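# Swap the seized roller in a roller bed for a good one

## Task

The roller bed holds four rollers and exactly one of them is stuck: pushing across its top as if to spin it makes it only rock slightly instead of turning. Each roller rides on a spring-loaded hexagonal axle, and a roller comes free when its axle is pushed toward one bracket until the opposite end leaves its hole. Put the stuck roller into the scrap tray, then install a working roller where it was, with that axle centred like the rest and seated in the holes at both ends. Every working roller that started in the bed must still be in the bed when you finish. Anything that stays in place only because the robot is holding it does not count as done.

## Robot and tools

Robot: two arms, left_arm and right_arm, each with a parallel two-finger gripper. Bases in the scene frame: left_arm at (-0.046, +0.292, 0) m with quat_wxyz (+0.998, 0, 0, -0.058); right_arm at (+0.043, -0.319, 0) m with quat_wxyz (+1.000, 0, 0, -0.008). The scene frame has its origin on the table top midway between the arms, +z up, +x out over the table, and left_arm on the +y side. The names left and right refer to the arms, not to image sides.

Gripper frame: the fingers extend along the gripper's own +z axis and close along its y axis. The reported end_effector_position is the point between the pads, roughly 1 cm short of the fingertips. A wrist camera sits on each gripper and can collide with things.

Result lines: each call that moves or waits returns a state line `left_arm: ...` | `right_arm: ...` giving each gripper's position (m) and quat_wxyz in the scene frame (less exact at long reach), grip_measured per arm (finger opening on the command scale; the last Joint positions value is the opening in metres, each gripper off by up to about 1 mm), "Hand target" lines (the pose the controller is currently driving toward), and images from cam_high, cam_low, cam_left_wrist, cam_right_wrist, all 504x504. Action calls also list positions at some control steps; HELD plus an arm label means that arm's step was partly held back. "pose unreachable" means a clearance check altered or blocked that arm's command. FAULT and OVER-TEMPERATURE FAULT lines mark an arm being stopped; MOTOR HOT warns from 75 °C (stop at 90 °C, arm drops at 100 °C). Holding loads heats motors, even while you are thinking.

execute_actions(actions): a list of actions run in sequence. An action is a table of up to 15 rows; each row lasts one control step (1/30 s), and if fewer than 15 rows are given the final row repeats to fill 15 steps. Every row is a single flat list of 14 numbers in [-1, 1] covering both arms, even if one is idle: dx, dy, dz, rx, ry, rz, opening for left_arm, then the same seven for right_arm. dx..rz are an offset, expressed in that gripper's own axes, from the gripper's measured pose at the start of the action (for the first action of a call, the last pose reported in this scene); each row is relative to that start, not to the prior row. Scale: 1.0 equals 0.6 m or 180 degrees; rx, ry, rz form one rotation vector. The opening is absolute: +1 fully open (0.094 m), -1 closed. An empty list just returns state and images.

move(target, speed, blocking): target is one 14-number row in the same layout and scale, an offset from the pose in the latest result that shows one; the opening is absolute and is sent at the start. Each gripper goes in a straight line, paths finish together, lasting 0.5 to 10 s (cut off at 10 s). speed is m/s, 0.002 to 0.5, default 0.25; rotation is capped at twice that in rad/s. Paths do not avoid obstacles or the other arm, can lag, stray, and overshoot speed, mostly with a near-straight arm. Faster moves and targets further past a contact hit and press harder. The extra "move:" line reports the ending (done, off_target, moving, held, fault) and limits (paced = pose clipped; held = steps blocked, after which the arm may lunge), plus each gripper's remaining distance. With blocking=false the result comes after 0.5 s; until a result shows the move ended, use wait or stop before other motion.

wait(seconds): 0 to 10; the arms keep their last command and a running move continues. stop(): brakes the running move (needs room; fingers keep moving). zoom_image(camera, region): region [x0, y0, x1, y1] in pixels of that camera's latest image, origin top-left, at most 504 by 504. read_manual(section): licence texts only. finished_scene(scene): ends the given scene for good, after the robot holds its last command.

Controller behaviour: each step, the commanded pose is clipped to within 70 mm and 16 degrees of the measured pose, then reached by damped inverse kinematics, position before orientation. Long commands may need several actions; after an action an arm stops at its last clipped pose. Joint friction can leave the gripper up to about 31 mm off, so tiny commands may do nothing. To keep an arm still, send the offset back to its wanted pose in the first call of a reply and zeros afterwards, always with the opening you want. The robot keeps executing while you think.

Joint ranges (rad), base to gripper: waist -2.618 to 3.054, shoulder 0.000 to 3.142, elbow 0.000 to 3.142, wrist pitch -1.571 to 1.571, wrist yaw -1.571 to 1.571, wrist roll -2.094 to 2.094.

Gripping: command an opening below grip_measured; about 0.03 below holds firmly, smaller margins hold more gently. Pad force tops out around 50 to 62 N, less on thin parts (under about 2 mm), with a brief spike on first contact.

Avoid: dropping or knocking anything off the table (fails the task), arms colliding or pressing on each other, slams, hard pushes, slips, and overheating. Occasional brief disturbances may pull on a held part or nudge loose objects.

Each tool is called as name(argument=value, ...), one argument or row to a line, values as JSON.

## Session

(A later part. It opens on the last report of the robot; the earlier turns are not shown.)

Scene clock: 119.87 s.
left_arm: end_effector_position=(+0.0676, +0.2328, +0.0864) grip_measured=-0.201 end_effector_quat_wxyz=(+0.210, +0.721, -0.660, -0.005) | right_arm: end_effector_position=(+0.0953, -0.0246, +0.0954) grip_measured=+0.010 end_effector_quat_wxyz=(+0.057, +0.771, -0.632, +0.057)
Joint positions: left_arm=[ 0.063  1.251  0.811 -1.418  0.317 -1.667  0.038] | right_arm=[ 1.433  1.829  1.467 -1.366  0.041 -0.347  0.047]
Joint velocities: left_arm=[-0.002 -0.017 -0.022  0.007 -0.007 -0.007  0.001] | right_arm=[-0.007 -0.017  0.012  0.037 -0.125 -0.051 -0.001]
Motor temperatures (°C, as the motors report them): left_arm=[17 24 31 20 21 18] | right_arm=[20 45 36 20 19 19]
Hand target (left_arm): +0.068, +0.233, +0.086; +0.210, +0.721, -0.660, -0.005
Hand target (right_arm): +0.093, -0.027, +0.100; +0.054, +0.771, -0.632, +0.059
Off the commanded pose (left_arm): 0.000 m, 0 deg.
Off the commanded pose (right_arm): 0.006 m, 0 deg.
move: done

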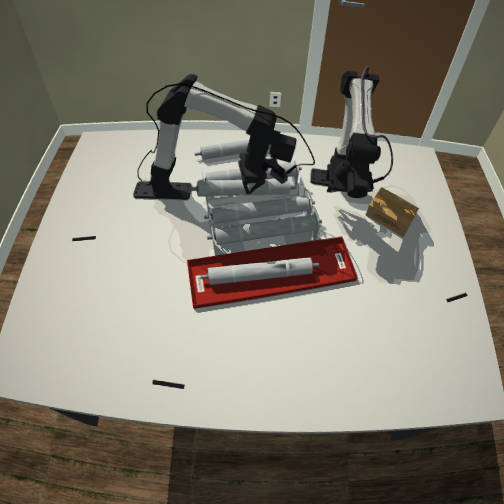

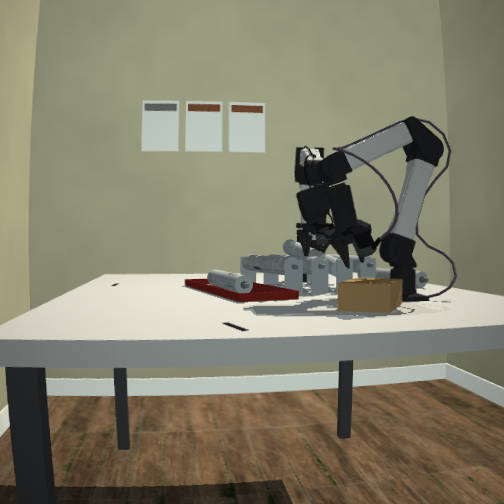

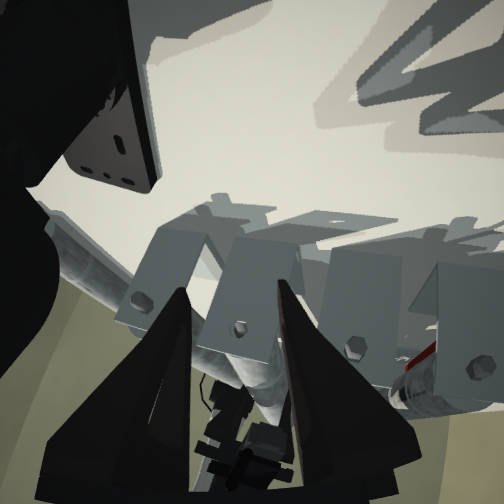

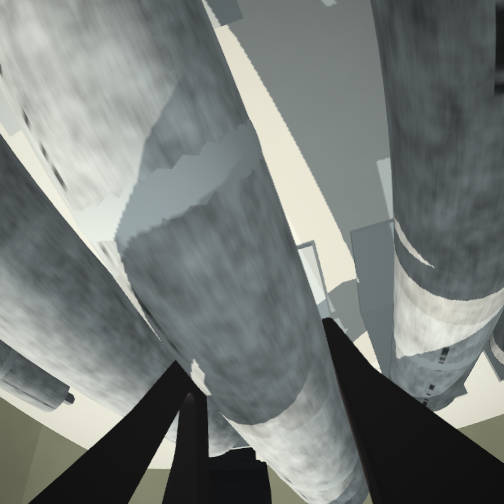

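Slightly +x. Push with bias to -x and lift compensation.

move(
  target=[0,0,0,0,0,0,-0.2, -0.04,0.01,-0.025,0,-0.02,0,-0.1],
  speed=0.015,
)

zoom_image(
  camera="cam_left_wrist",
  region=[180,270,400,420],
)

Scene clock: 124.20 s.
left_arm: end_effector_position=(+0.0676, +0.2328, +0.0864) grip_measured=-0.201 end_effector_quat_wxyz=(+0.210, +0.721, -0.660, -0.005) | right_arm: end_effector_position=(+0.0859, -0.0107, +0.0939) grip_measured=+0.010 end_effector_quat_wxyz=(+0.056, +0.771, -0.632, +0.046)
Joint positions: left_arm=[ 0.063  1.251  0.811 -1.418  0.317 -1.667  0.038] | right_arm=[ 1.458  1.864  1.509 -1.359  0.02  -0.324  0.047]
Joint velocities: left_arm=[ 0.002 -0.007 -0.012 -0.037 -0.11   0.037 -0.001] | right_arm=[-0.027 -0.012 -0.007 -0.051  0.007 -0.095 -0.   ]
Motor temperatures (°C, as the motors report them): left_arm=[17 24 31 20 21 18] | right_arm=[20 45 36 20 19 19]
Hand target (left_arm): +0.068, +0.233, +0.086; +0.210, +0.721, -0.660, -0.005
Hand target (right_arm): +0.084, -0.001, +0.106; +0.038, +0.772, -0.633, +0.033
Off the commanded pose (left_arm): 0.000 m, 0 deg.
Off the commanded pose (right_arm): 0.016 m, 3 deg.
move: off_target (right_arm)

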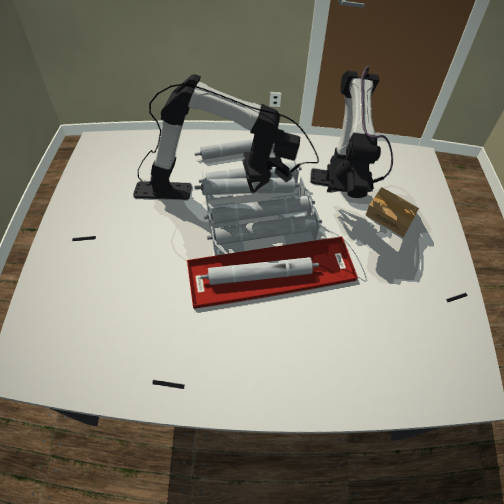

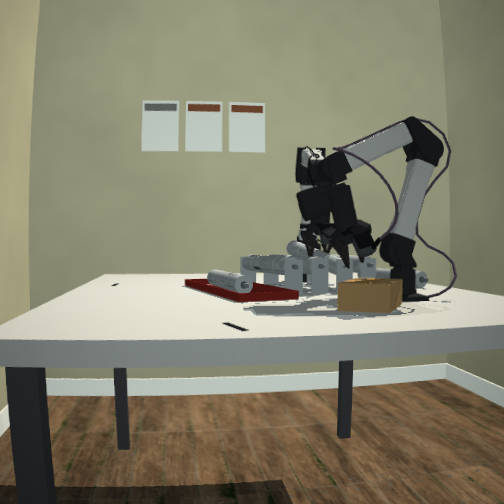

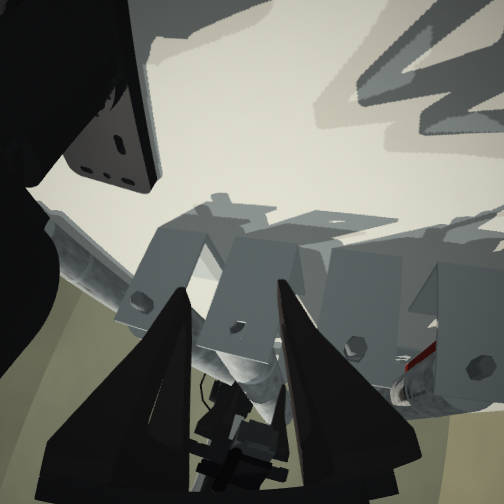

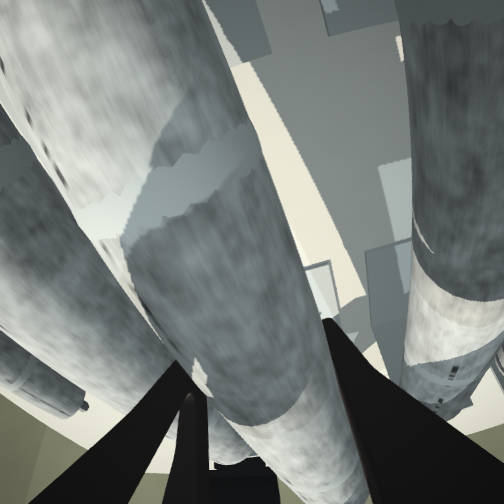

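Region (180, 270, 400, 420) of cam_left_wrist's 504x504 image, scaled by 2.291, with more detail than that image has; it fills the top 344 rows of this view, and the rest is white.

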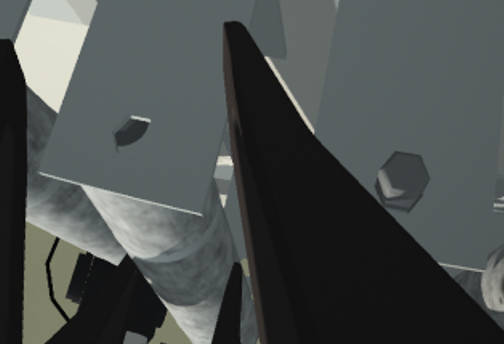

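Now too low and -x.

move(
  target=[0,0,0,0,0,0,-0.2, -0.005,-0.012,-0.035,0,-0.02,0,-0.1],
  speed=0.01,
)

zoom_image(
  camera="cam_left_wrist",
  region=[180,270,400,420],
)

Scene clock: 129.40 s.
left_arm: end_effector_position=(+0.0676, +0.2328, +0.0864) grip_measured=-0.201 end_effector_quat_wxyz=(+0.210, +0.721, -0.660, -0.005) | right_arm: end_effector_position=(+0.0879, -0.0108, +0.0914) grip_measured=+0.010 end_effector_quat_wxyz=(+0.064, +0.770, -0.633, +0.040)
Joint positions: left_arm=[ 0.063  1.251  0.811 -1.418  0.317 -1.667  0.038] | right_arm=[ 1.442  1.873  1.509 -1.358  0.002 -0.339  0.047]
Joint velocities: left_arm=[-0.007 -0.012  0.002 -0.081  0.037  0.022  0.   ] | right_arm=[ 0.007 -0.022  0.012  0.007 -0.037 -0.139  0.   ]
Motor temperatures (°C, as the motors report them): left_arm=[17 24 31 20 21 18] | right_arm=[20 45 36 20 19 19]
Hand target (left_arm): +0.068, +0.233, +0.086; +0.210, +0.721, -0.660, -0.005
Hand target (right_arm): +0.092, -0.004, +0.114; +0.036, +0.773, -0.634, +0.022
Off the commanded pose (left_arm): 0.000 m, 0 deg.
Off the commanded pose (right_arm): 0.024 m, 4 deg.
move: off_target (right_arm)

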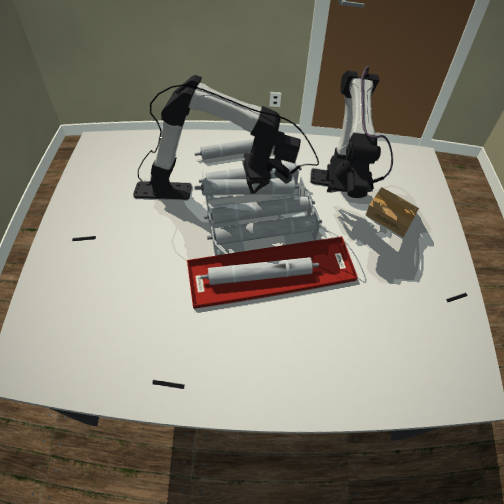

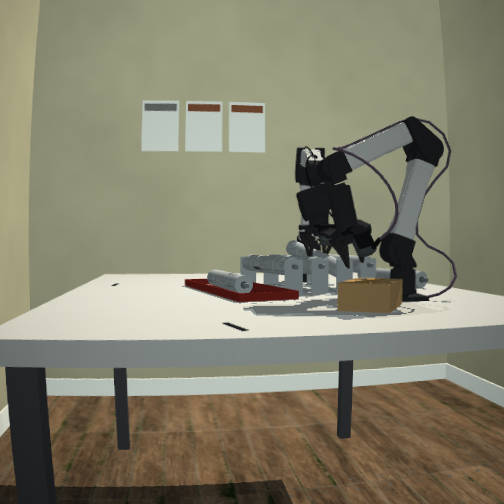

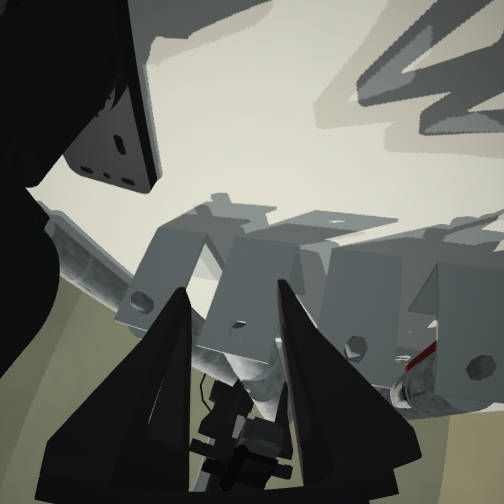

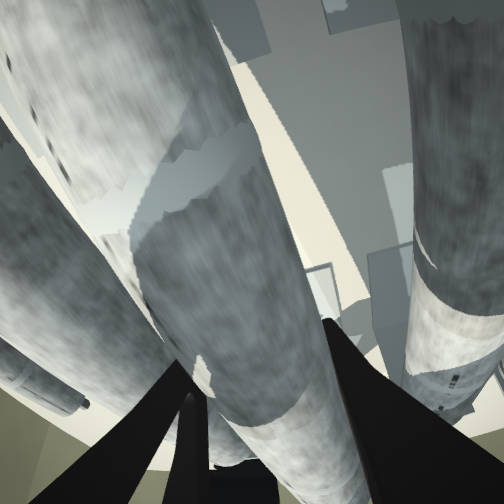

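Region (180, 270, 400, 420) of cam_left_wrist's 504x504 image, scaled by 2.291, with more detail than that image has; it fills the top 344 rows of this view, and the rest is white.

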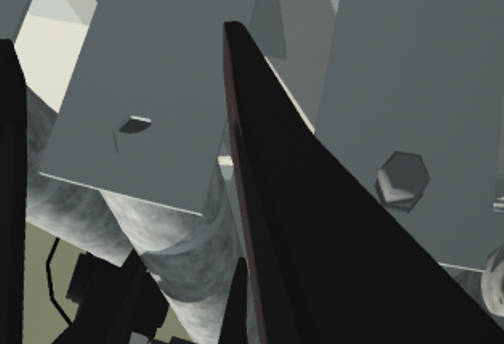

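move(
  target=[0,0,0,0,0,0,-0.2, 0.005,0,-0.055,0,-0.03,0,-0.1],
  speed=0.02,
)

zoom_image(
  camera="cam_left_wrist",
  region=[180,270,400,420],
)

Scene clock: 133.60 s.
left_arm: end_effector_position=(+0.0676, +0.2328, +0.0864) grip_measured=-0.201 end_effector_quat_wxyz=(+0.210, +0.721, -0.660, -0.005) | right_arm: end_effector_position=(+0.0874, -0.0100, +0.1047) grip_measured=+0.010 end_effector_quat_wxyz=(+0.051, +0.772, -0.634, +0.017)
Joint positions: left_arm=[ 0.063  1.251  0.811 -1.418  0.317 -1.667  0.038] | right_arm=[ 1.431  1.827  1.509 -1.358 -0.022 -0.353  0.047]
Joint velocities: left_arm=[ 0.007  0.007 -0.007 -0.051  0.007 -0.007 -0.   ] | right_arm=[-0.017 -0.012 -0.007  0.066  0.022 -0.022 -0.001]
Motor temperatures (°C, as the motors report them): left_arm=[17 24 31 20 21 18] | right_arm=[20 46 37 20 19 19]
Hand target (left_arm): +0.068, +0.233, +0.086; +0.210, +0.721, -0.660, -0.005
Hand target (right_arm): +0.089, -0.009, +0.124; +0.034, +0.772, -0.635, +0.003
Off the commanded pose (left_arm): 0.000 m, 0 deg.
Off the commanded pose (right_arm): 0.020 m, 3 deg.
move: off_target (right_arm)

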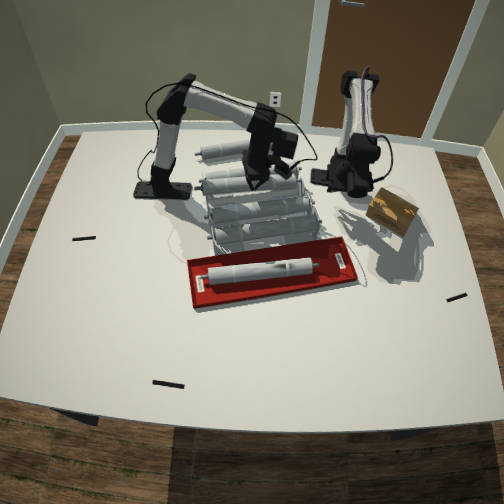

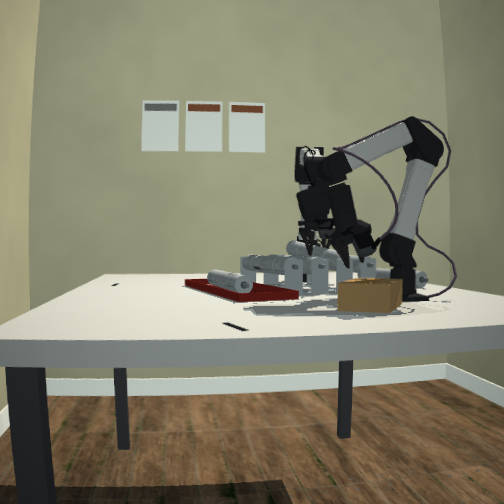

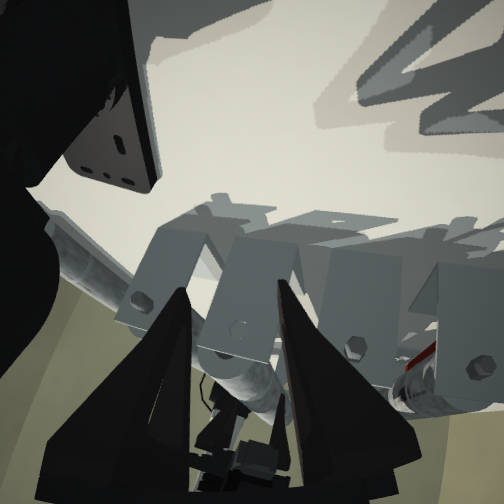

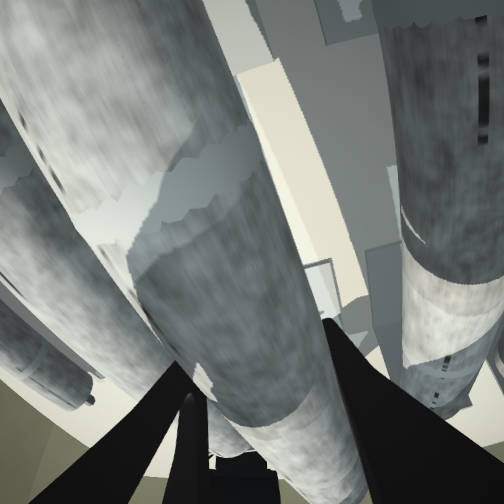

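Region (180, 270, 400, 420) of cam_left_wrist's 504x504 image, scaled by 2.291, with more detail than that image has; it fills the top 344 rows of this view, and the rest is white.

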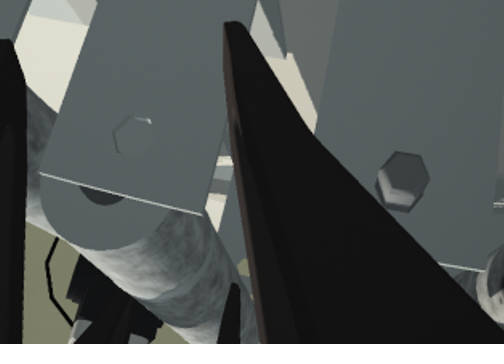

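Overshot ~12 mm. Descend, +x a little, pressing.

move(
  target=[0,0,0,0,0,0,-0.2, -0.015,-0.008,0.012,0,0,0,-0.1],
  speed=0.01,
)

zoom_image(
  camera="cam_left_wrist",
  region=[180,270,400,420],
)

Scene clock: 137.13 s.
left_arm: end_effector_position=(+0.0676, +0.2328, +0.0864) grip_measured=-0.201 end_effector_quat_wxyz=(+0.210, +0.721, -0.660, -0.005) | right_arm: end_effector_position=(+0.0877, -0.0082, +0.0907) grip_measured=+0.010 end_effector_quat_wxyz=(+0.067, +0.771, -0.633, +0.026)
Joint positions: left_arm=[ 0.063  1.251  0.811 -1.418  0.317 -1.667  0.038] | right_arm=[ 1.431  1.874  1.509 -1.348 -0.022 -0.353  0.047]
Joint velocities: left_arm=[-0.007 -0.002  0.002 -0.051 -0.022 -0.037  0.   ] | right_arm=[ 0.017 -0.007  0.007 -0.007  0.037  0.007 -0.001]
Motor temperatures (°C, as the motors report them): left_arm=[17 24 31 20 21 18] | right_arm=[20 46 37 20 19 19]
Hand target (left_arm): +0.068, +0.233, +0.086; +0.210, +0.721, -0.660, -0.005
Hand target (right_arm): +0.090, -0.001, +0.097; +0.051, +0.772, -0.634, +0.017
Off the commanded pose (left_arm): 0.000 m, 0 deg.
Off the commanded pose (right_arm): 0.010 m, 2 deg.
move: done

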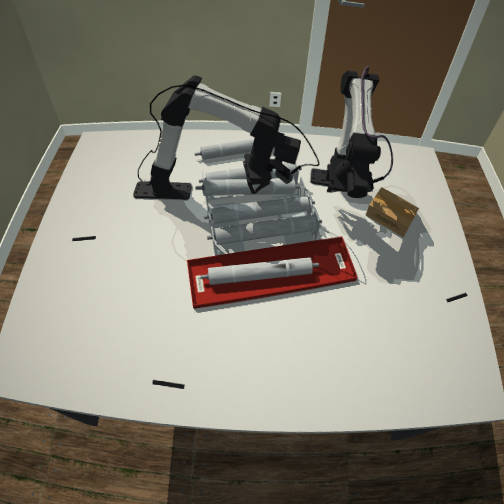

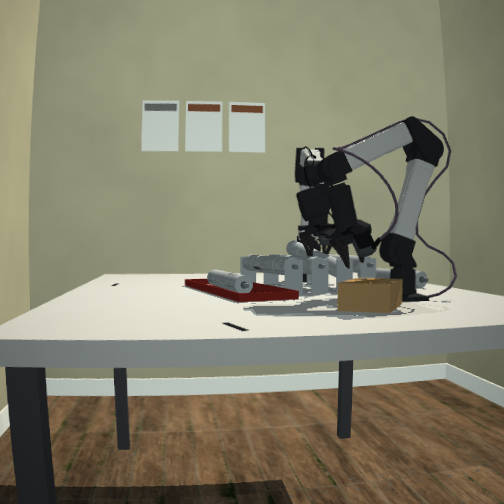

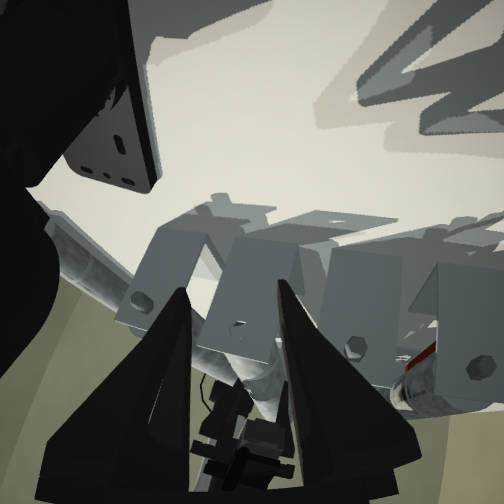

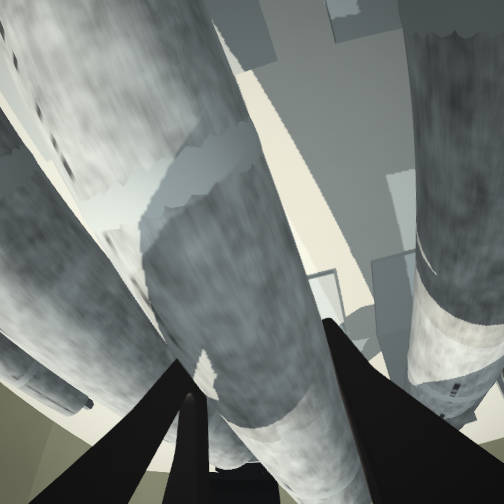

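Region (180, 270, 400, 420) of cam_left_wrist's 504x504 image, scaled by 2.291, with more detail than that image has; it fills the top 344 rows of this view, and the rest is white.

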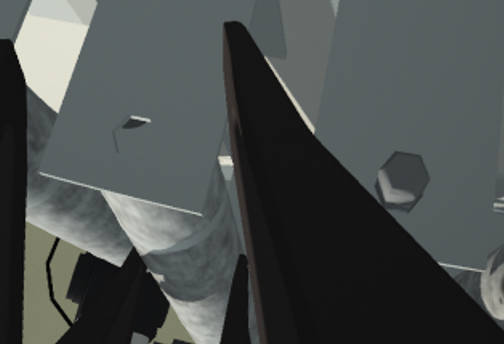

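move(
  target=[0,0,0,0,0,0,-0.2, 0.005,-0.006,-0.044,0,-0.025,0,-0.1],
  speed=0.02,
)

zoom_image(
  camera="cam_left_wrist",
  region=[180,270,400,420],
)

Scene clock: 142.07 s.
left_arm: end_effector_position=(+0.0676, +0.2328, +0.0864) grip_measured=-0.201 end_effector_quat_wxyz=(+0.210, +0.721, -0.660, -0.005) | right_arm: end_effector_position=(+0.0919, -0.0080, +0.0993) grip_measured=+0.010 end_effector_quat_wxyz=(+0.058, +0.770, -0.635, +0.011)
Joint positions: left_arm=[ 0.063  1.251  0.811 -1.418  0.317 -1.667  0.038] | right_arm=[ 1.409  1.845  1.509 -1.346 -0.038 -0.372  0.047]
Joint velocities: left_arm=[ 0.002 -0.012  0.002  0.007  0.095 -0.037 -0.   ] | right_arm=[ 0.007  0.012  0.012 -0.007 -0.037 -0.007  0.   ]
Motor temperatures (°C, as the motors report them): left_arm=[17 24 31 20 21 18] | right_arm=[20 46 36 20 19 19]
Hand target (left_arm): +0.068, +0.233, +0.086; +0.210, +0.721, -0.660, -0.005
Hand target (right_arm): +0.093, -0.007, +0.117; +0.042, +0.771, -0.635, -0.005
Off the commanded pose (left_arm): 0.000 m, 0 deg.
Off the commanded pose (right_arm): 0.018 m, 3 deg.
move: off_target (right_arm)

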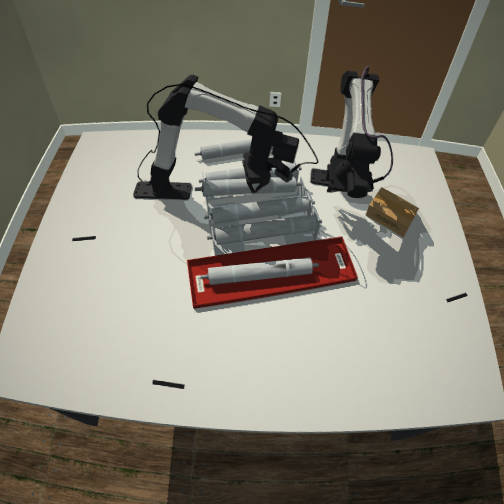

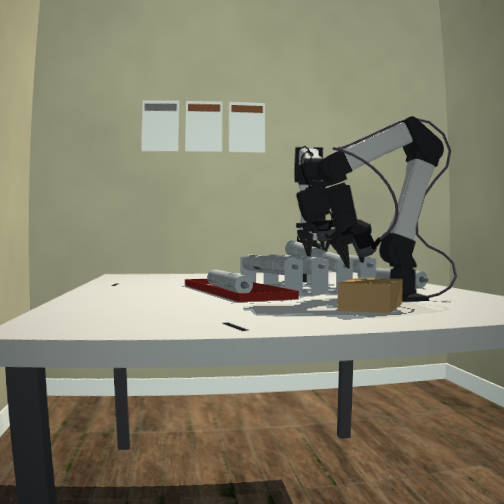

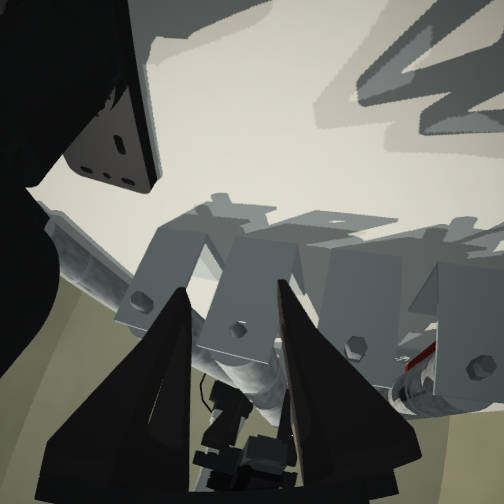

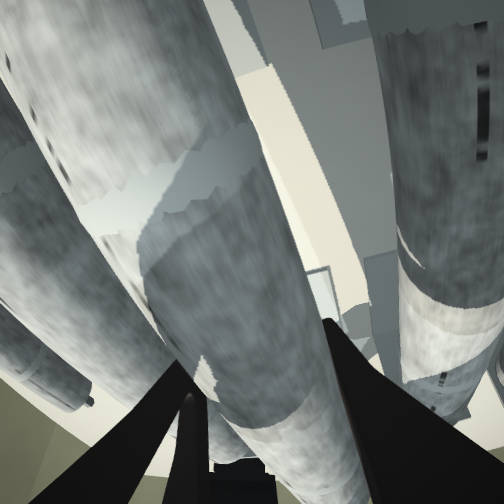

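Region (180, 270, 400, 420) of cam_left_wrist's 504x504 image, scaled by 2.291, with more detail than that image has; it fills the top 344 rows of this view, and the rest is white.

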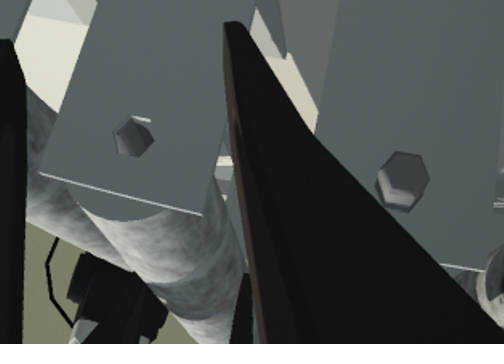

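Near. Push hard.

move(
  target=[0,0,0,0,0,0,-0.2, -0.1,0,-0.03,0,-0.03,0,-0.1],
  speed=0.02,
)

zoom_image(
  camera="cam_left_wrist",
  region=[180,270,400,420],
)

Scene clock: 147.80 s.
left_arm: end_effector_position=(+0.0676, +0.2328, +0.0864) grip_measured=-0.201 end_effector_quat_wxyz=(+0.210, +0.721, -0.660, -0.005) | right_arm: end_effector_position=(+0.0887, +0.0036, +0.0996) grip_measured=+0.010 end_effector_quat_wxyz=(+0.098, +0.765, -0.636, +0.045)
Joint positions: left_arm=[ 0.063  1.251  0.811 -1.418  0.317 -1.667  0.038] | right_arm=[ 1.432  1.986  1.686 -1.484 -0.024 -0.341  0.047]
Joint velocities: left_arm=[-0.007 -0.012 -0.002  0.022 -0.022 -0.007 -0.001] | right_arm=[-0.012 -0.002  0.017  0.022 -0.037 -0.022  0.   ]
Motor temperatures (°C, as the motors report them): left_arm=[17 24 31 20 21 18] | right_arm=[20 47 37 20 19 19]
Hand target (left_arm): +0.068, +0.233, +0.086; +0.210, +0.721, -0.660, -0.005
Hand target (right_arm): +0.080, +0.048, +0.116; +0.030, +0.772, -0.634, -0.026
Off the commanded pose (left_arm): 0.000 m, 0 deg.
Off the commanded pose (right_arm): 0.051 m, 11 deg.
move: off_target (right_arm)

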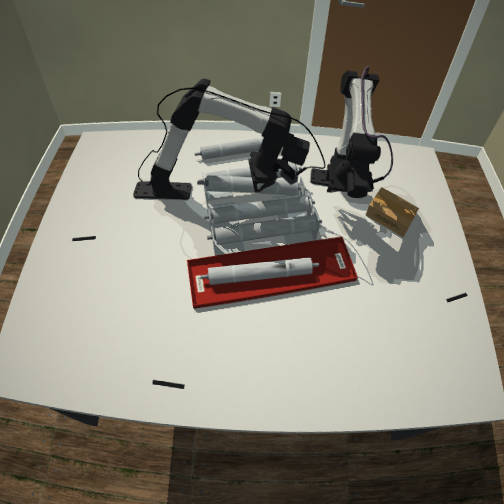

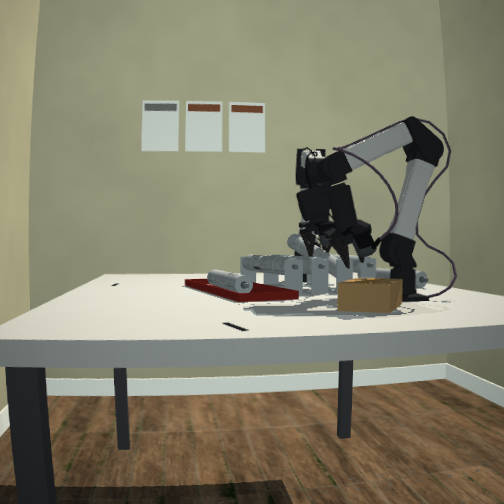

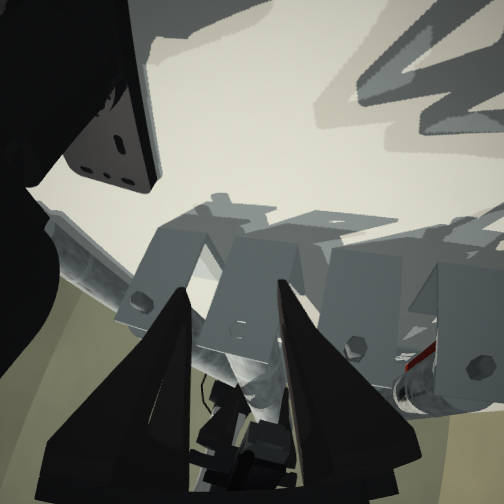

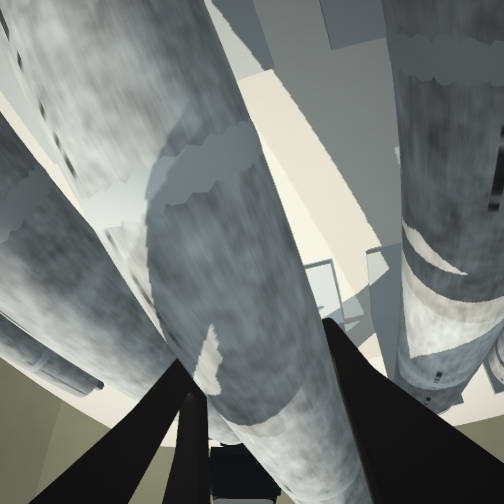

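Region (180, 270, 400, 420) of cam_left_wrist's 504x504 image, scaled by 2.291, with more detail than that image has; it fills the top 344 rows of this view, and the rest is white.

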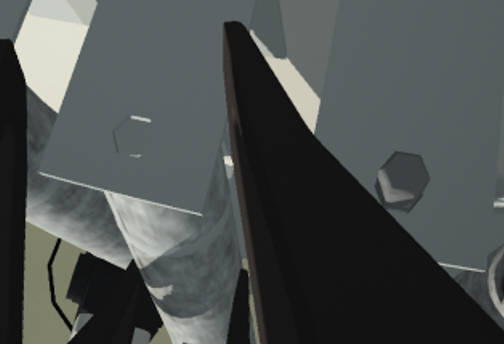

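move(
  target=[0,0,0,0,0,0,-0.2, 0.02,0,-0.08,0.02,-0.06,0,-0.1],
  speed=0.04,
)

move(
  target=[0.06,0.03,-0.035,0,0,0,-0.2, -0.01,0,-0.03,0,0,0,-0.1],
  speed=0.04,
)

Scene clock: 153.83 s.
left_arm: end_effector_position=(+0.0676, +0.2328, +0.0864) grip_measured=-0.201 end_effector_quat_wxyz=(+0.210, +0.721, -0.660, -0.005) | right_arm: end_effector_position=(+0.0917, +0.0040, +0.1359) grip_measured=+0.010 end_effector_quat_wxyz=(+0.030, +0.769, -0.638, +0.002)
Joint positions: left_arm=[ 0.063  1.251  0.811 -1.418  0.317 -1.667  0.038] | right_arm=[ 1.423  1.833  1.644 -1.436 -0.026 -0.35   0.047]
Joint velocities: left_arm=[-0.012  0.002  0.007 -0.007  0.11  -0.007 -0.   ] | right_arm=[-0.002 -0.022 -0.012 -0.007 -0.007 -0.007 -0.   ]
Motor temperatures (°C, as the motors report them): left_arm=[17 24 31 20 21 18] | right_arm=[20 48 38 20 19 19]
Hand target (left_arm): +0.068, +0.233, +0.086; +0.210, +0.721, -0.660, -0.005
Hand target (right_arm): +0.093, +0.002, +0.148; +0.014, +0.769, -0.639, -0.009
Off the commanded pose (left_arm): 0.000 m, 0 deg.
Off the commanded pose (right_arm): 0.013 m, 2 deg.
move: off_target (right_arm)

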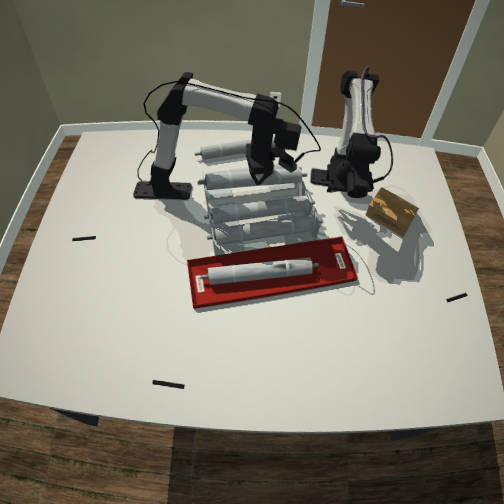

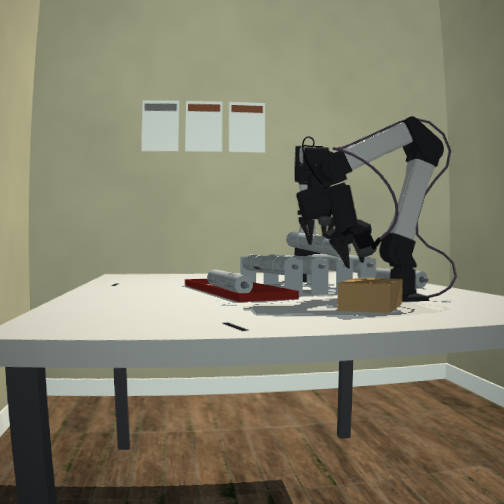

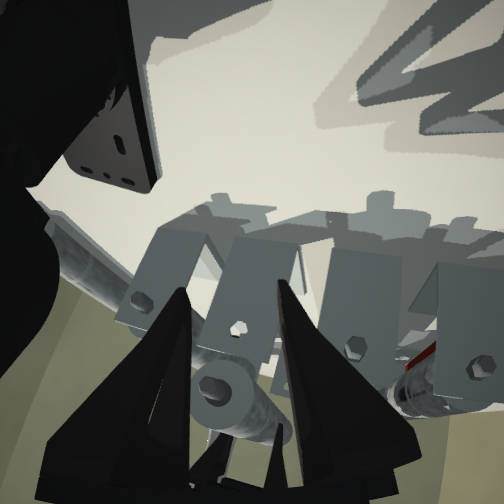

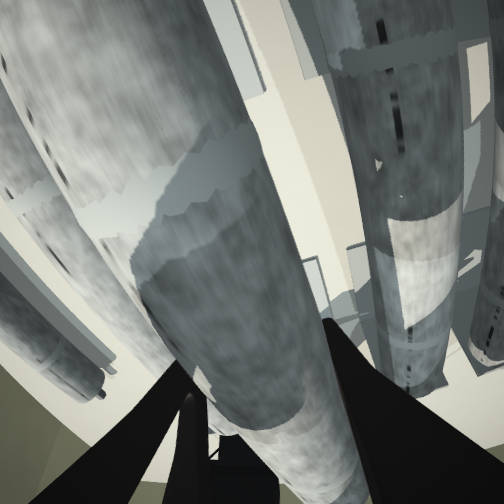

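Scene clock: 155.37 s.
left_arm: end_effector_position=(+0.0617, +0.2061, +0.1149) grip_measured=-0.201 end_effector_quat_wxyz=(+0.212, +0.721, -0.660, -0.014) | right_arm: end_effector_position=(+0.0928, +0.0109, +0.1377) grip_measured=+0.010 end_effector_quat_wxyz=(+0.037, +0.769, -0.638, +0.007)
Joint positions: left_arm=[-0.11   1.224  0.909 -1.501  0.356 -1.842  0.038] | right_arm=[ 1.423  1.878  1.708 -1.471 -0.026 -0.35   0.047]
Joint velocities: left_arm=[-0.017  0.012  0.012 -0.051  0.022  0.007  0.   ] | right_arm=[ 0.017 -0.012  0.002  0.022 -0.007 -0.007 -0.001]
Motor temperatures (°C, as the motors report them): left_arm=[17 24 31 20 21 18] | right_arm=[20 48 38 20 19 19]
Hand target (left_arm): +0.061, +0.203, +0.121; +0.213, +0.720, -0.660, -0.005
Hand target (right_arm): +0.091, +0.011, +0.153; +0.030, +0.769, -0.638, +0.002
Off the commanded pose (left_arm): 0.006 m, 1 deg.
Off the commanded pose (right_arm): 0.016 m, 1 deg.
move: off_target (right_arm)

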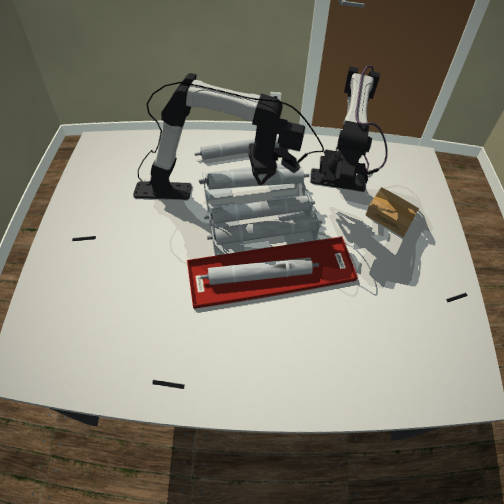

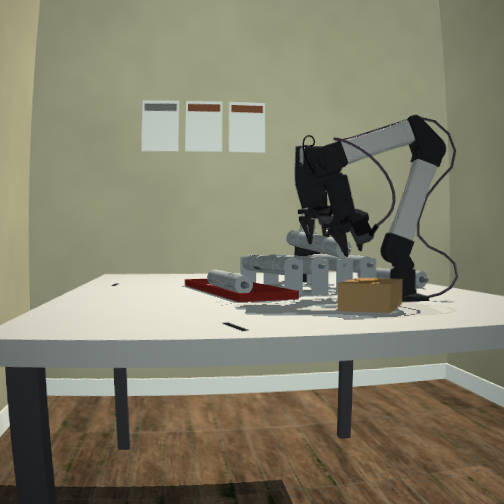

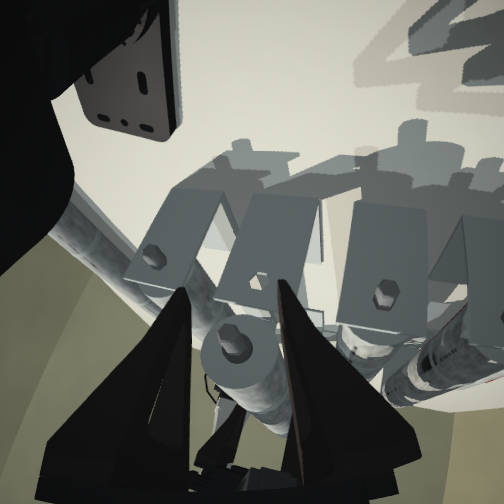

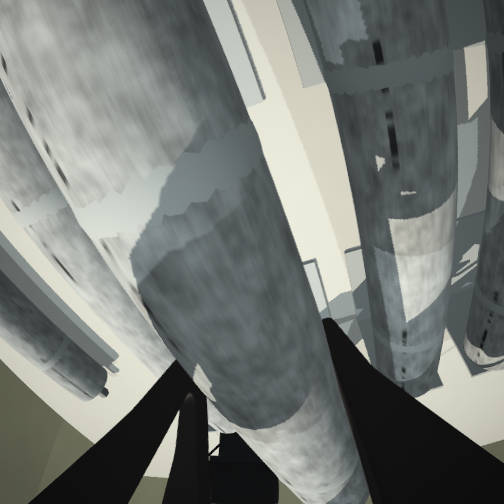

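move(
  target=[0.06,0,0,0,0,0,-0.2,0,0,0,0,0,0,-0.1],
  speed=0.05,
)

Scene clock: 165.27 s.
left_arm: end_effector_position=(+0.0613, +0.1768, +0.1233) grip_measured=-0.201 end_effector_quat_wxyz=(+0.211, +0.720, -0.661, -0.018) | right_arm: end_effector_position=(+0.0932, +0.0131, +0.1322) grip_measured=+0.010 end_effector_quat_wxyz=(+0.041, +0.769, -0.638, +0.009)
Joint positions: left_arm=[-0.282  1.245  0.961 -1.473  0.386 -2.019  0.038] | right_arm=[ 1.423  1.895  1.708 -1.464 -0.026 -0.35   0.047]
Joint velocities: left_arm=[-0.002  0.002  0.007  0.037 -0.081 -0.081  0.   ] | right_arm=[-0.012  0.007 -0.007 -0.007 -0.11  -0.022 -0.   ]
Motor temperatures (°C, as the motors report them): left_arm=[17 24 32 20 21 18] | right_arm=[20 47 39 20 19 19]
Hand target (left_arm): +0.066, +0.171, +0.124; +0.215, +0.720, -0.660, -0.014
Hand target (right_arm): +0.093, +0.011, +0.138; +0.037, +0.769, -0.638, +0.006
Off the commanded pose (left_arm): 0.007 m, 1 deg.
Off the commanded pose (right_arm): 0.006 m, 1 deg.
move: done

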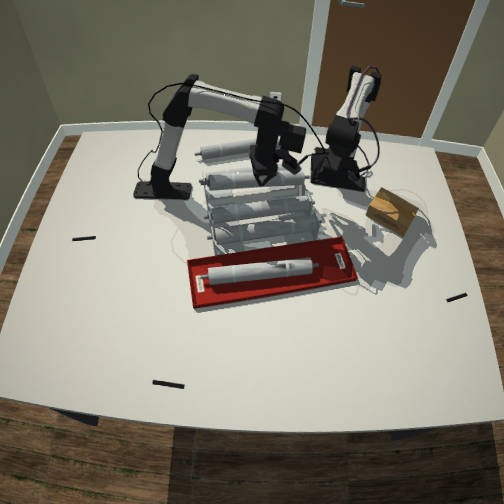

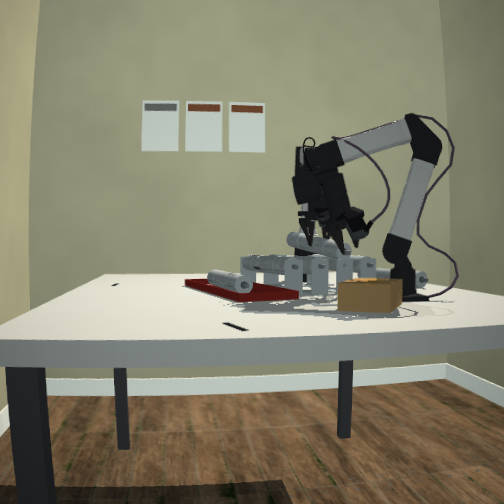

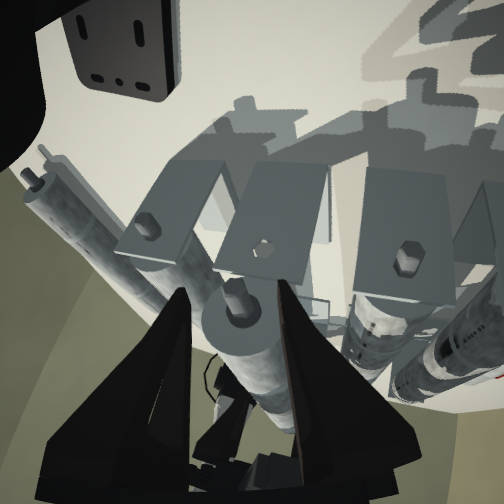

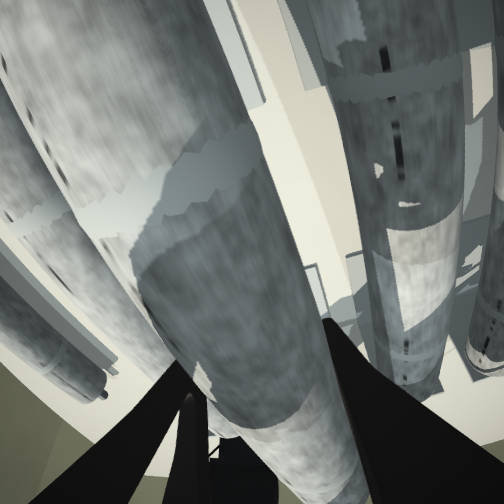

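Need to go along z.

move(
  target=[0,0,0.03,0,0,0,-0.2,0,0,-0.01,0,0,0,-0.1],
  speed=0.04,
)

move(
  target=[0,0,0,0,0,0,-0.9,0,0,0,0,0,0,-0.1],
)

Scene clock: 168.77 s.
left_arm: end_effector_position=(+0.0588, +0.1737, +0.1101) grip_measured=-0.201 end_effector_quat_wxyz=(+0.210, +0.721, -0.661, -0.021) | right_arm: end_effector_position=(+0.0933, +0.0138, +0.1263) grip_measured=+0.010 end_effector_quat_wxyz=(+0.048, +0.768, -0.638, +0.013)
Joint positions: left_arm=[-0.309  1.245  0.909 -1.415  0.386 -2.048  0.038] | right_arm=[ 1.423  1.913  1.708 -1.462 -0.026 -0.35   0.047]
Joint velocities: left_arm=[ 0.002 -0.012  0.007  0.037 -0.051 -0.022  0.   ] | right_arm=[-0.002 -0.007  0.007  0.051 -0.022 -0.022  0.   ]
Motor temperatures (°C, as the motors report them): left_arm=[17 24 32 20 21 18] | right_arm=[20 47 38 20 19 19]
Hand target (left_arm): +0.055, +0.172, +0.107; +0.212, +0.720, -0.661, -0.018
Hand target (right_arm): +0.093, +0.013, +0.138; +0.041, +0.769, -0.638, +0.009
Off the commanded pose (left_arm): 0.005 m, 0 deg.
Off the commanded pose (right_arm): 0.012 m, 1 deg.
move: off_target (right_arm)

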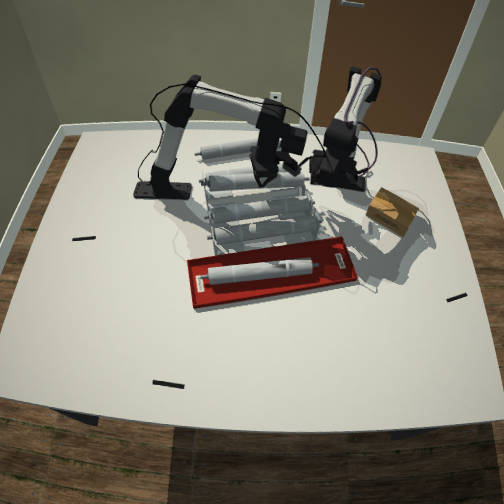

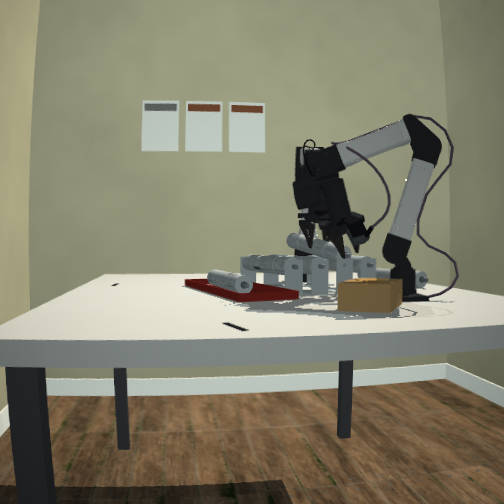

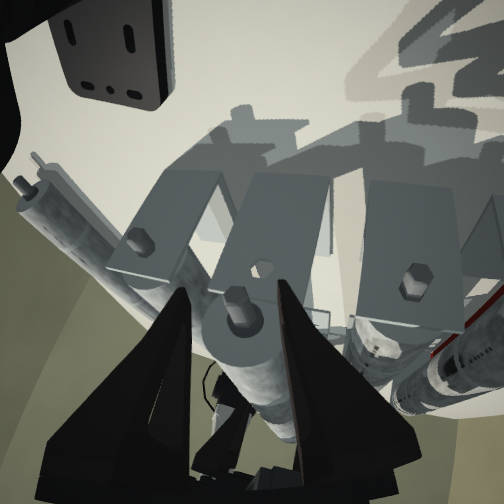

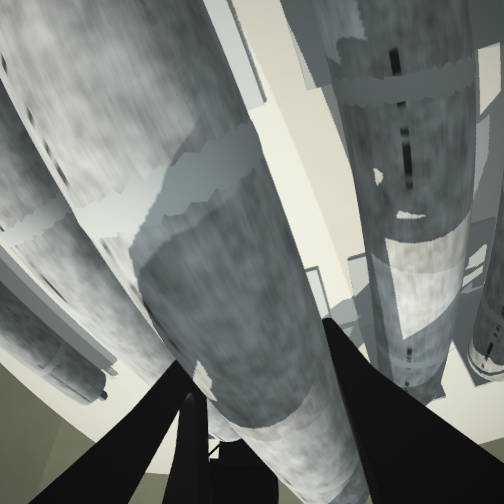

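Scene clock: 169.27 s.
left_arm: end_effector_position=(+0.0588, +0.1737, +0.1101) grip_measured=-0.899 end_effector_quat_wxyz=(+0.210, +0.721, -0.661, -0.021) | right_arm: end_effector_position=(+0.0937, +0.0145, +0.1218) grip_measured=+0.010 end_effector_quat_wxyz=(+0.053, +0.768, -0.638, +0.017)
Joint positions: left_arm=[-0.309  1.245  0.909 -1.415  0.386 -2.048  0.005] | right_arm=[ 1.423  1.927  1.708 -1.46  -0.024 -0.35   0.047]
Joint velocities: left_arm=[-0.012  0.002 -0.002  0.037 -0.051 -0.051 -0.001] | right_arm=[-0.002  0.012  0.007  0.022 -0.037 -0.022 -0.   ]
Motor temperatures (°C, as the motors report them): left_arm=[17 24 32 20 21 18] | right_arm=[20 47 38 20 19 19]
Hand target (left_arm): +0.059, +0.174, +0.110; +0.210, +0.721, -0.661, -0.021
Hand target (right_arm): +0.093, +0.014, +0.126; +0.048, +0.768, -0.638, +0.013
Off the commanded pose (left_arm): 0.000 m, 0 deg.
Off the commanded pose (right_arm): 0.005 m, 1 deg.
move: done

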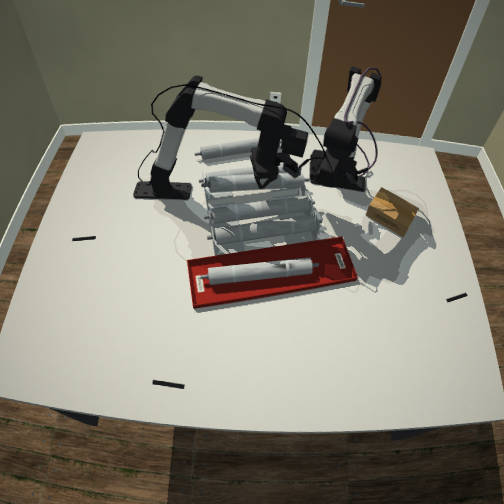

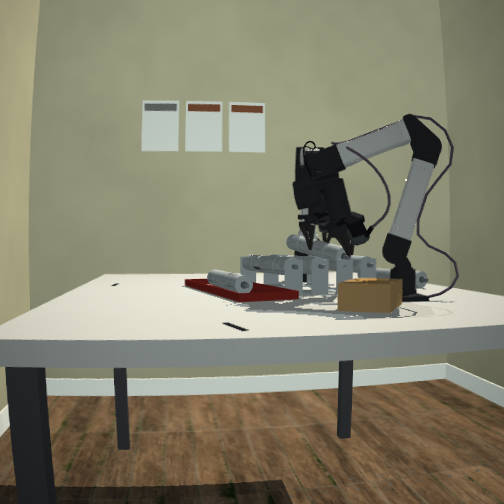

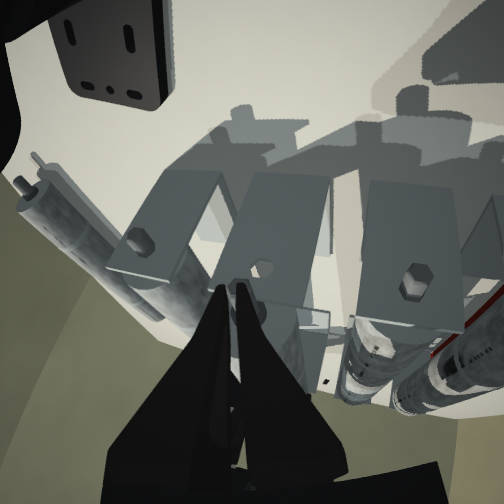

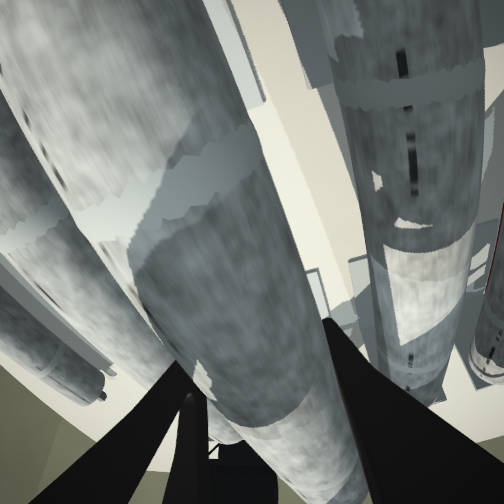

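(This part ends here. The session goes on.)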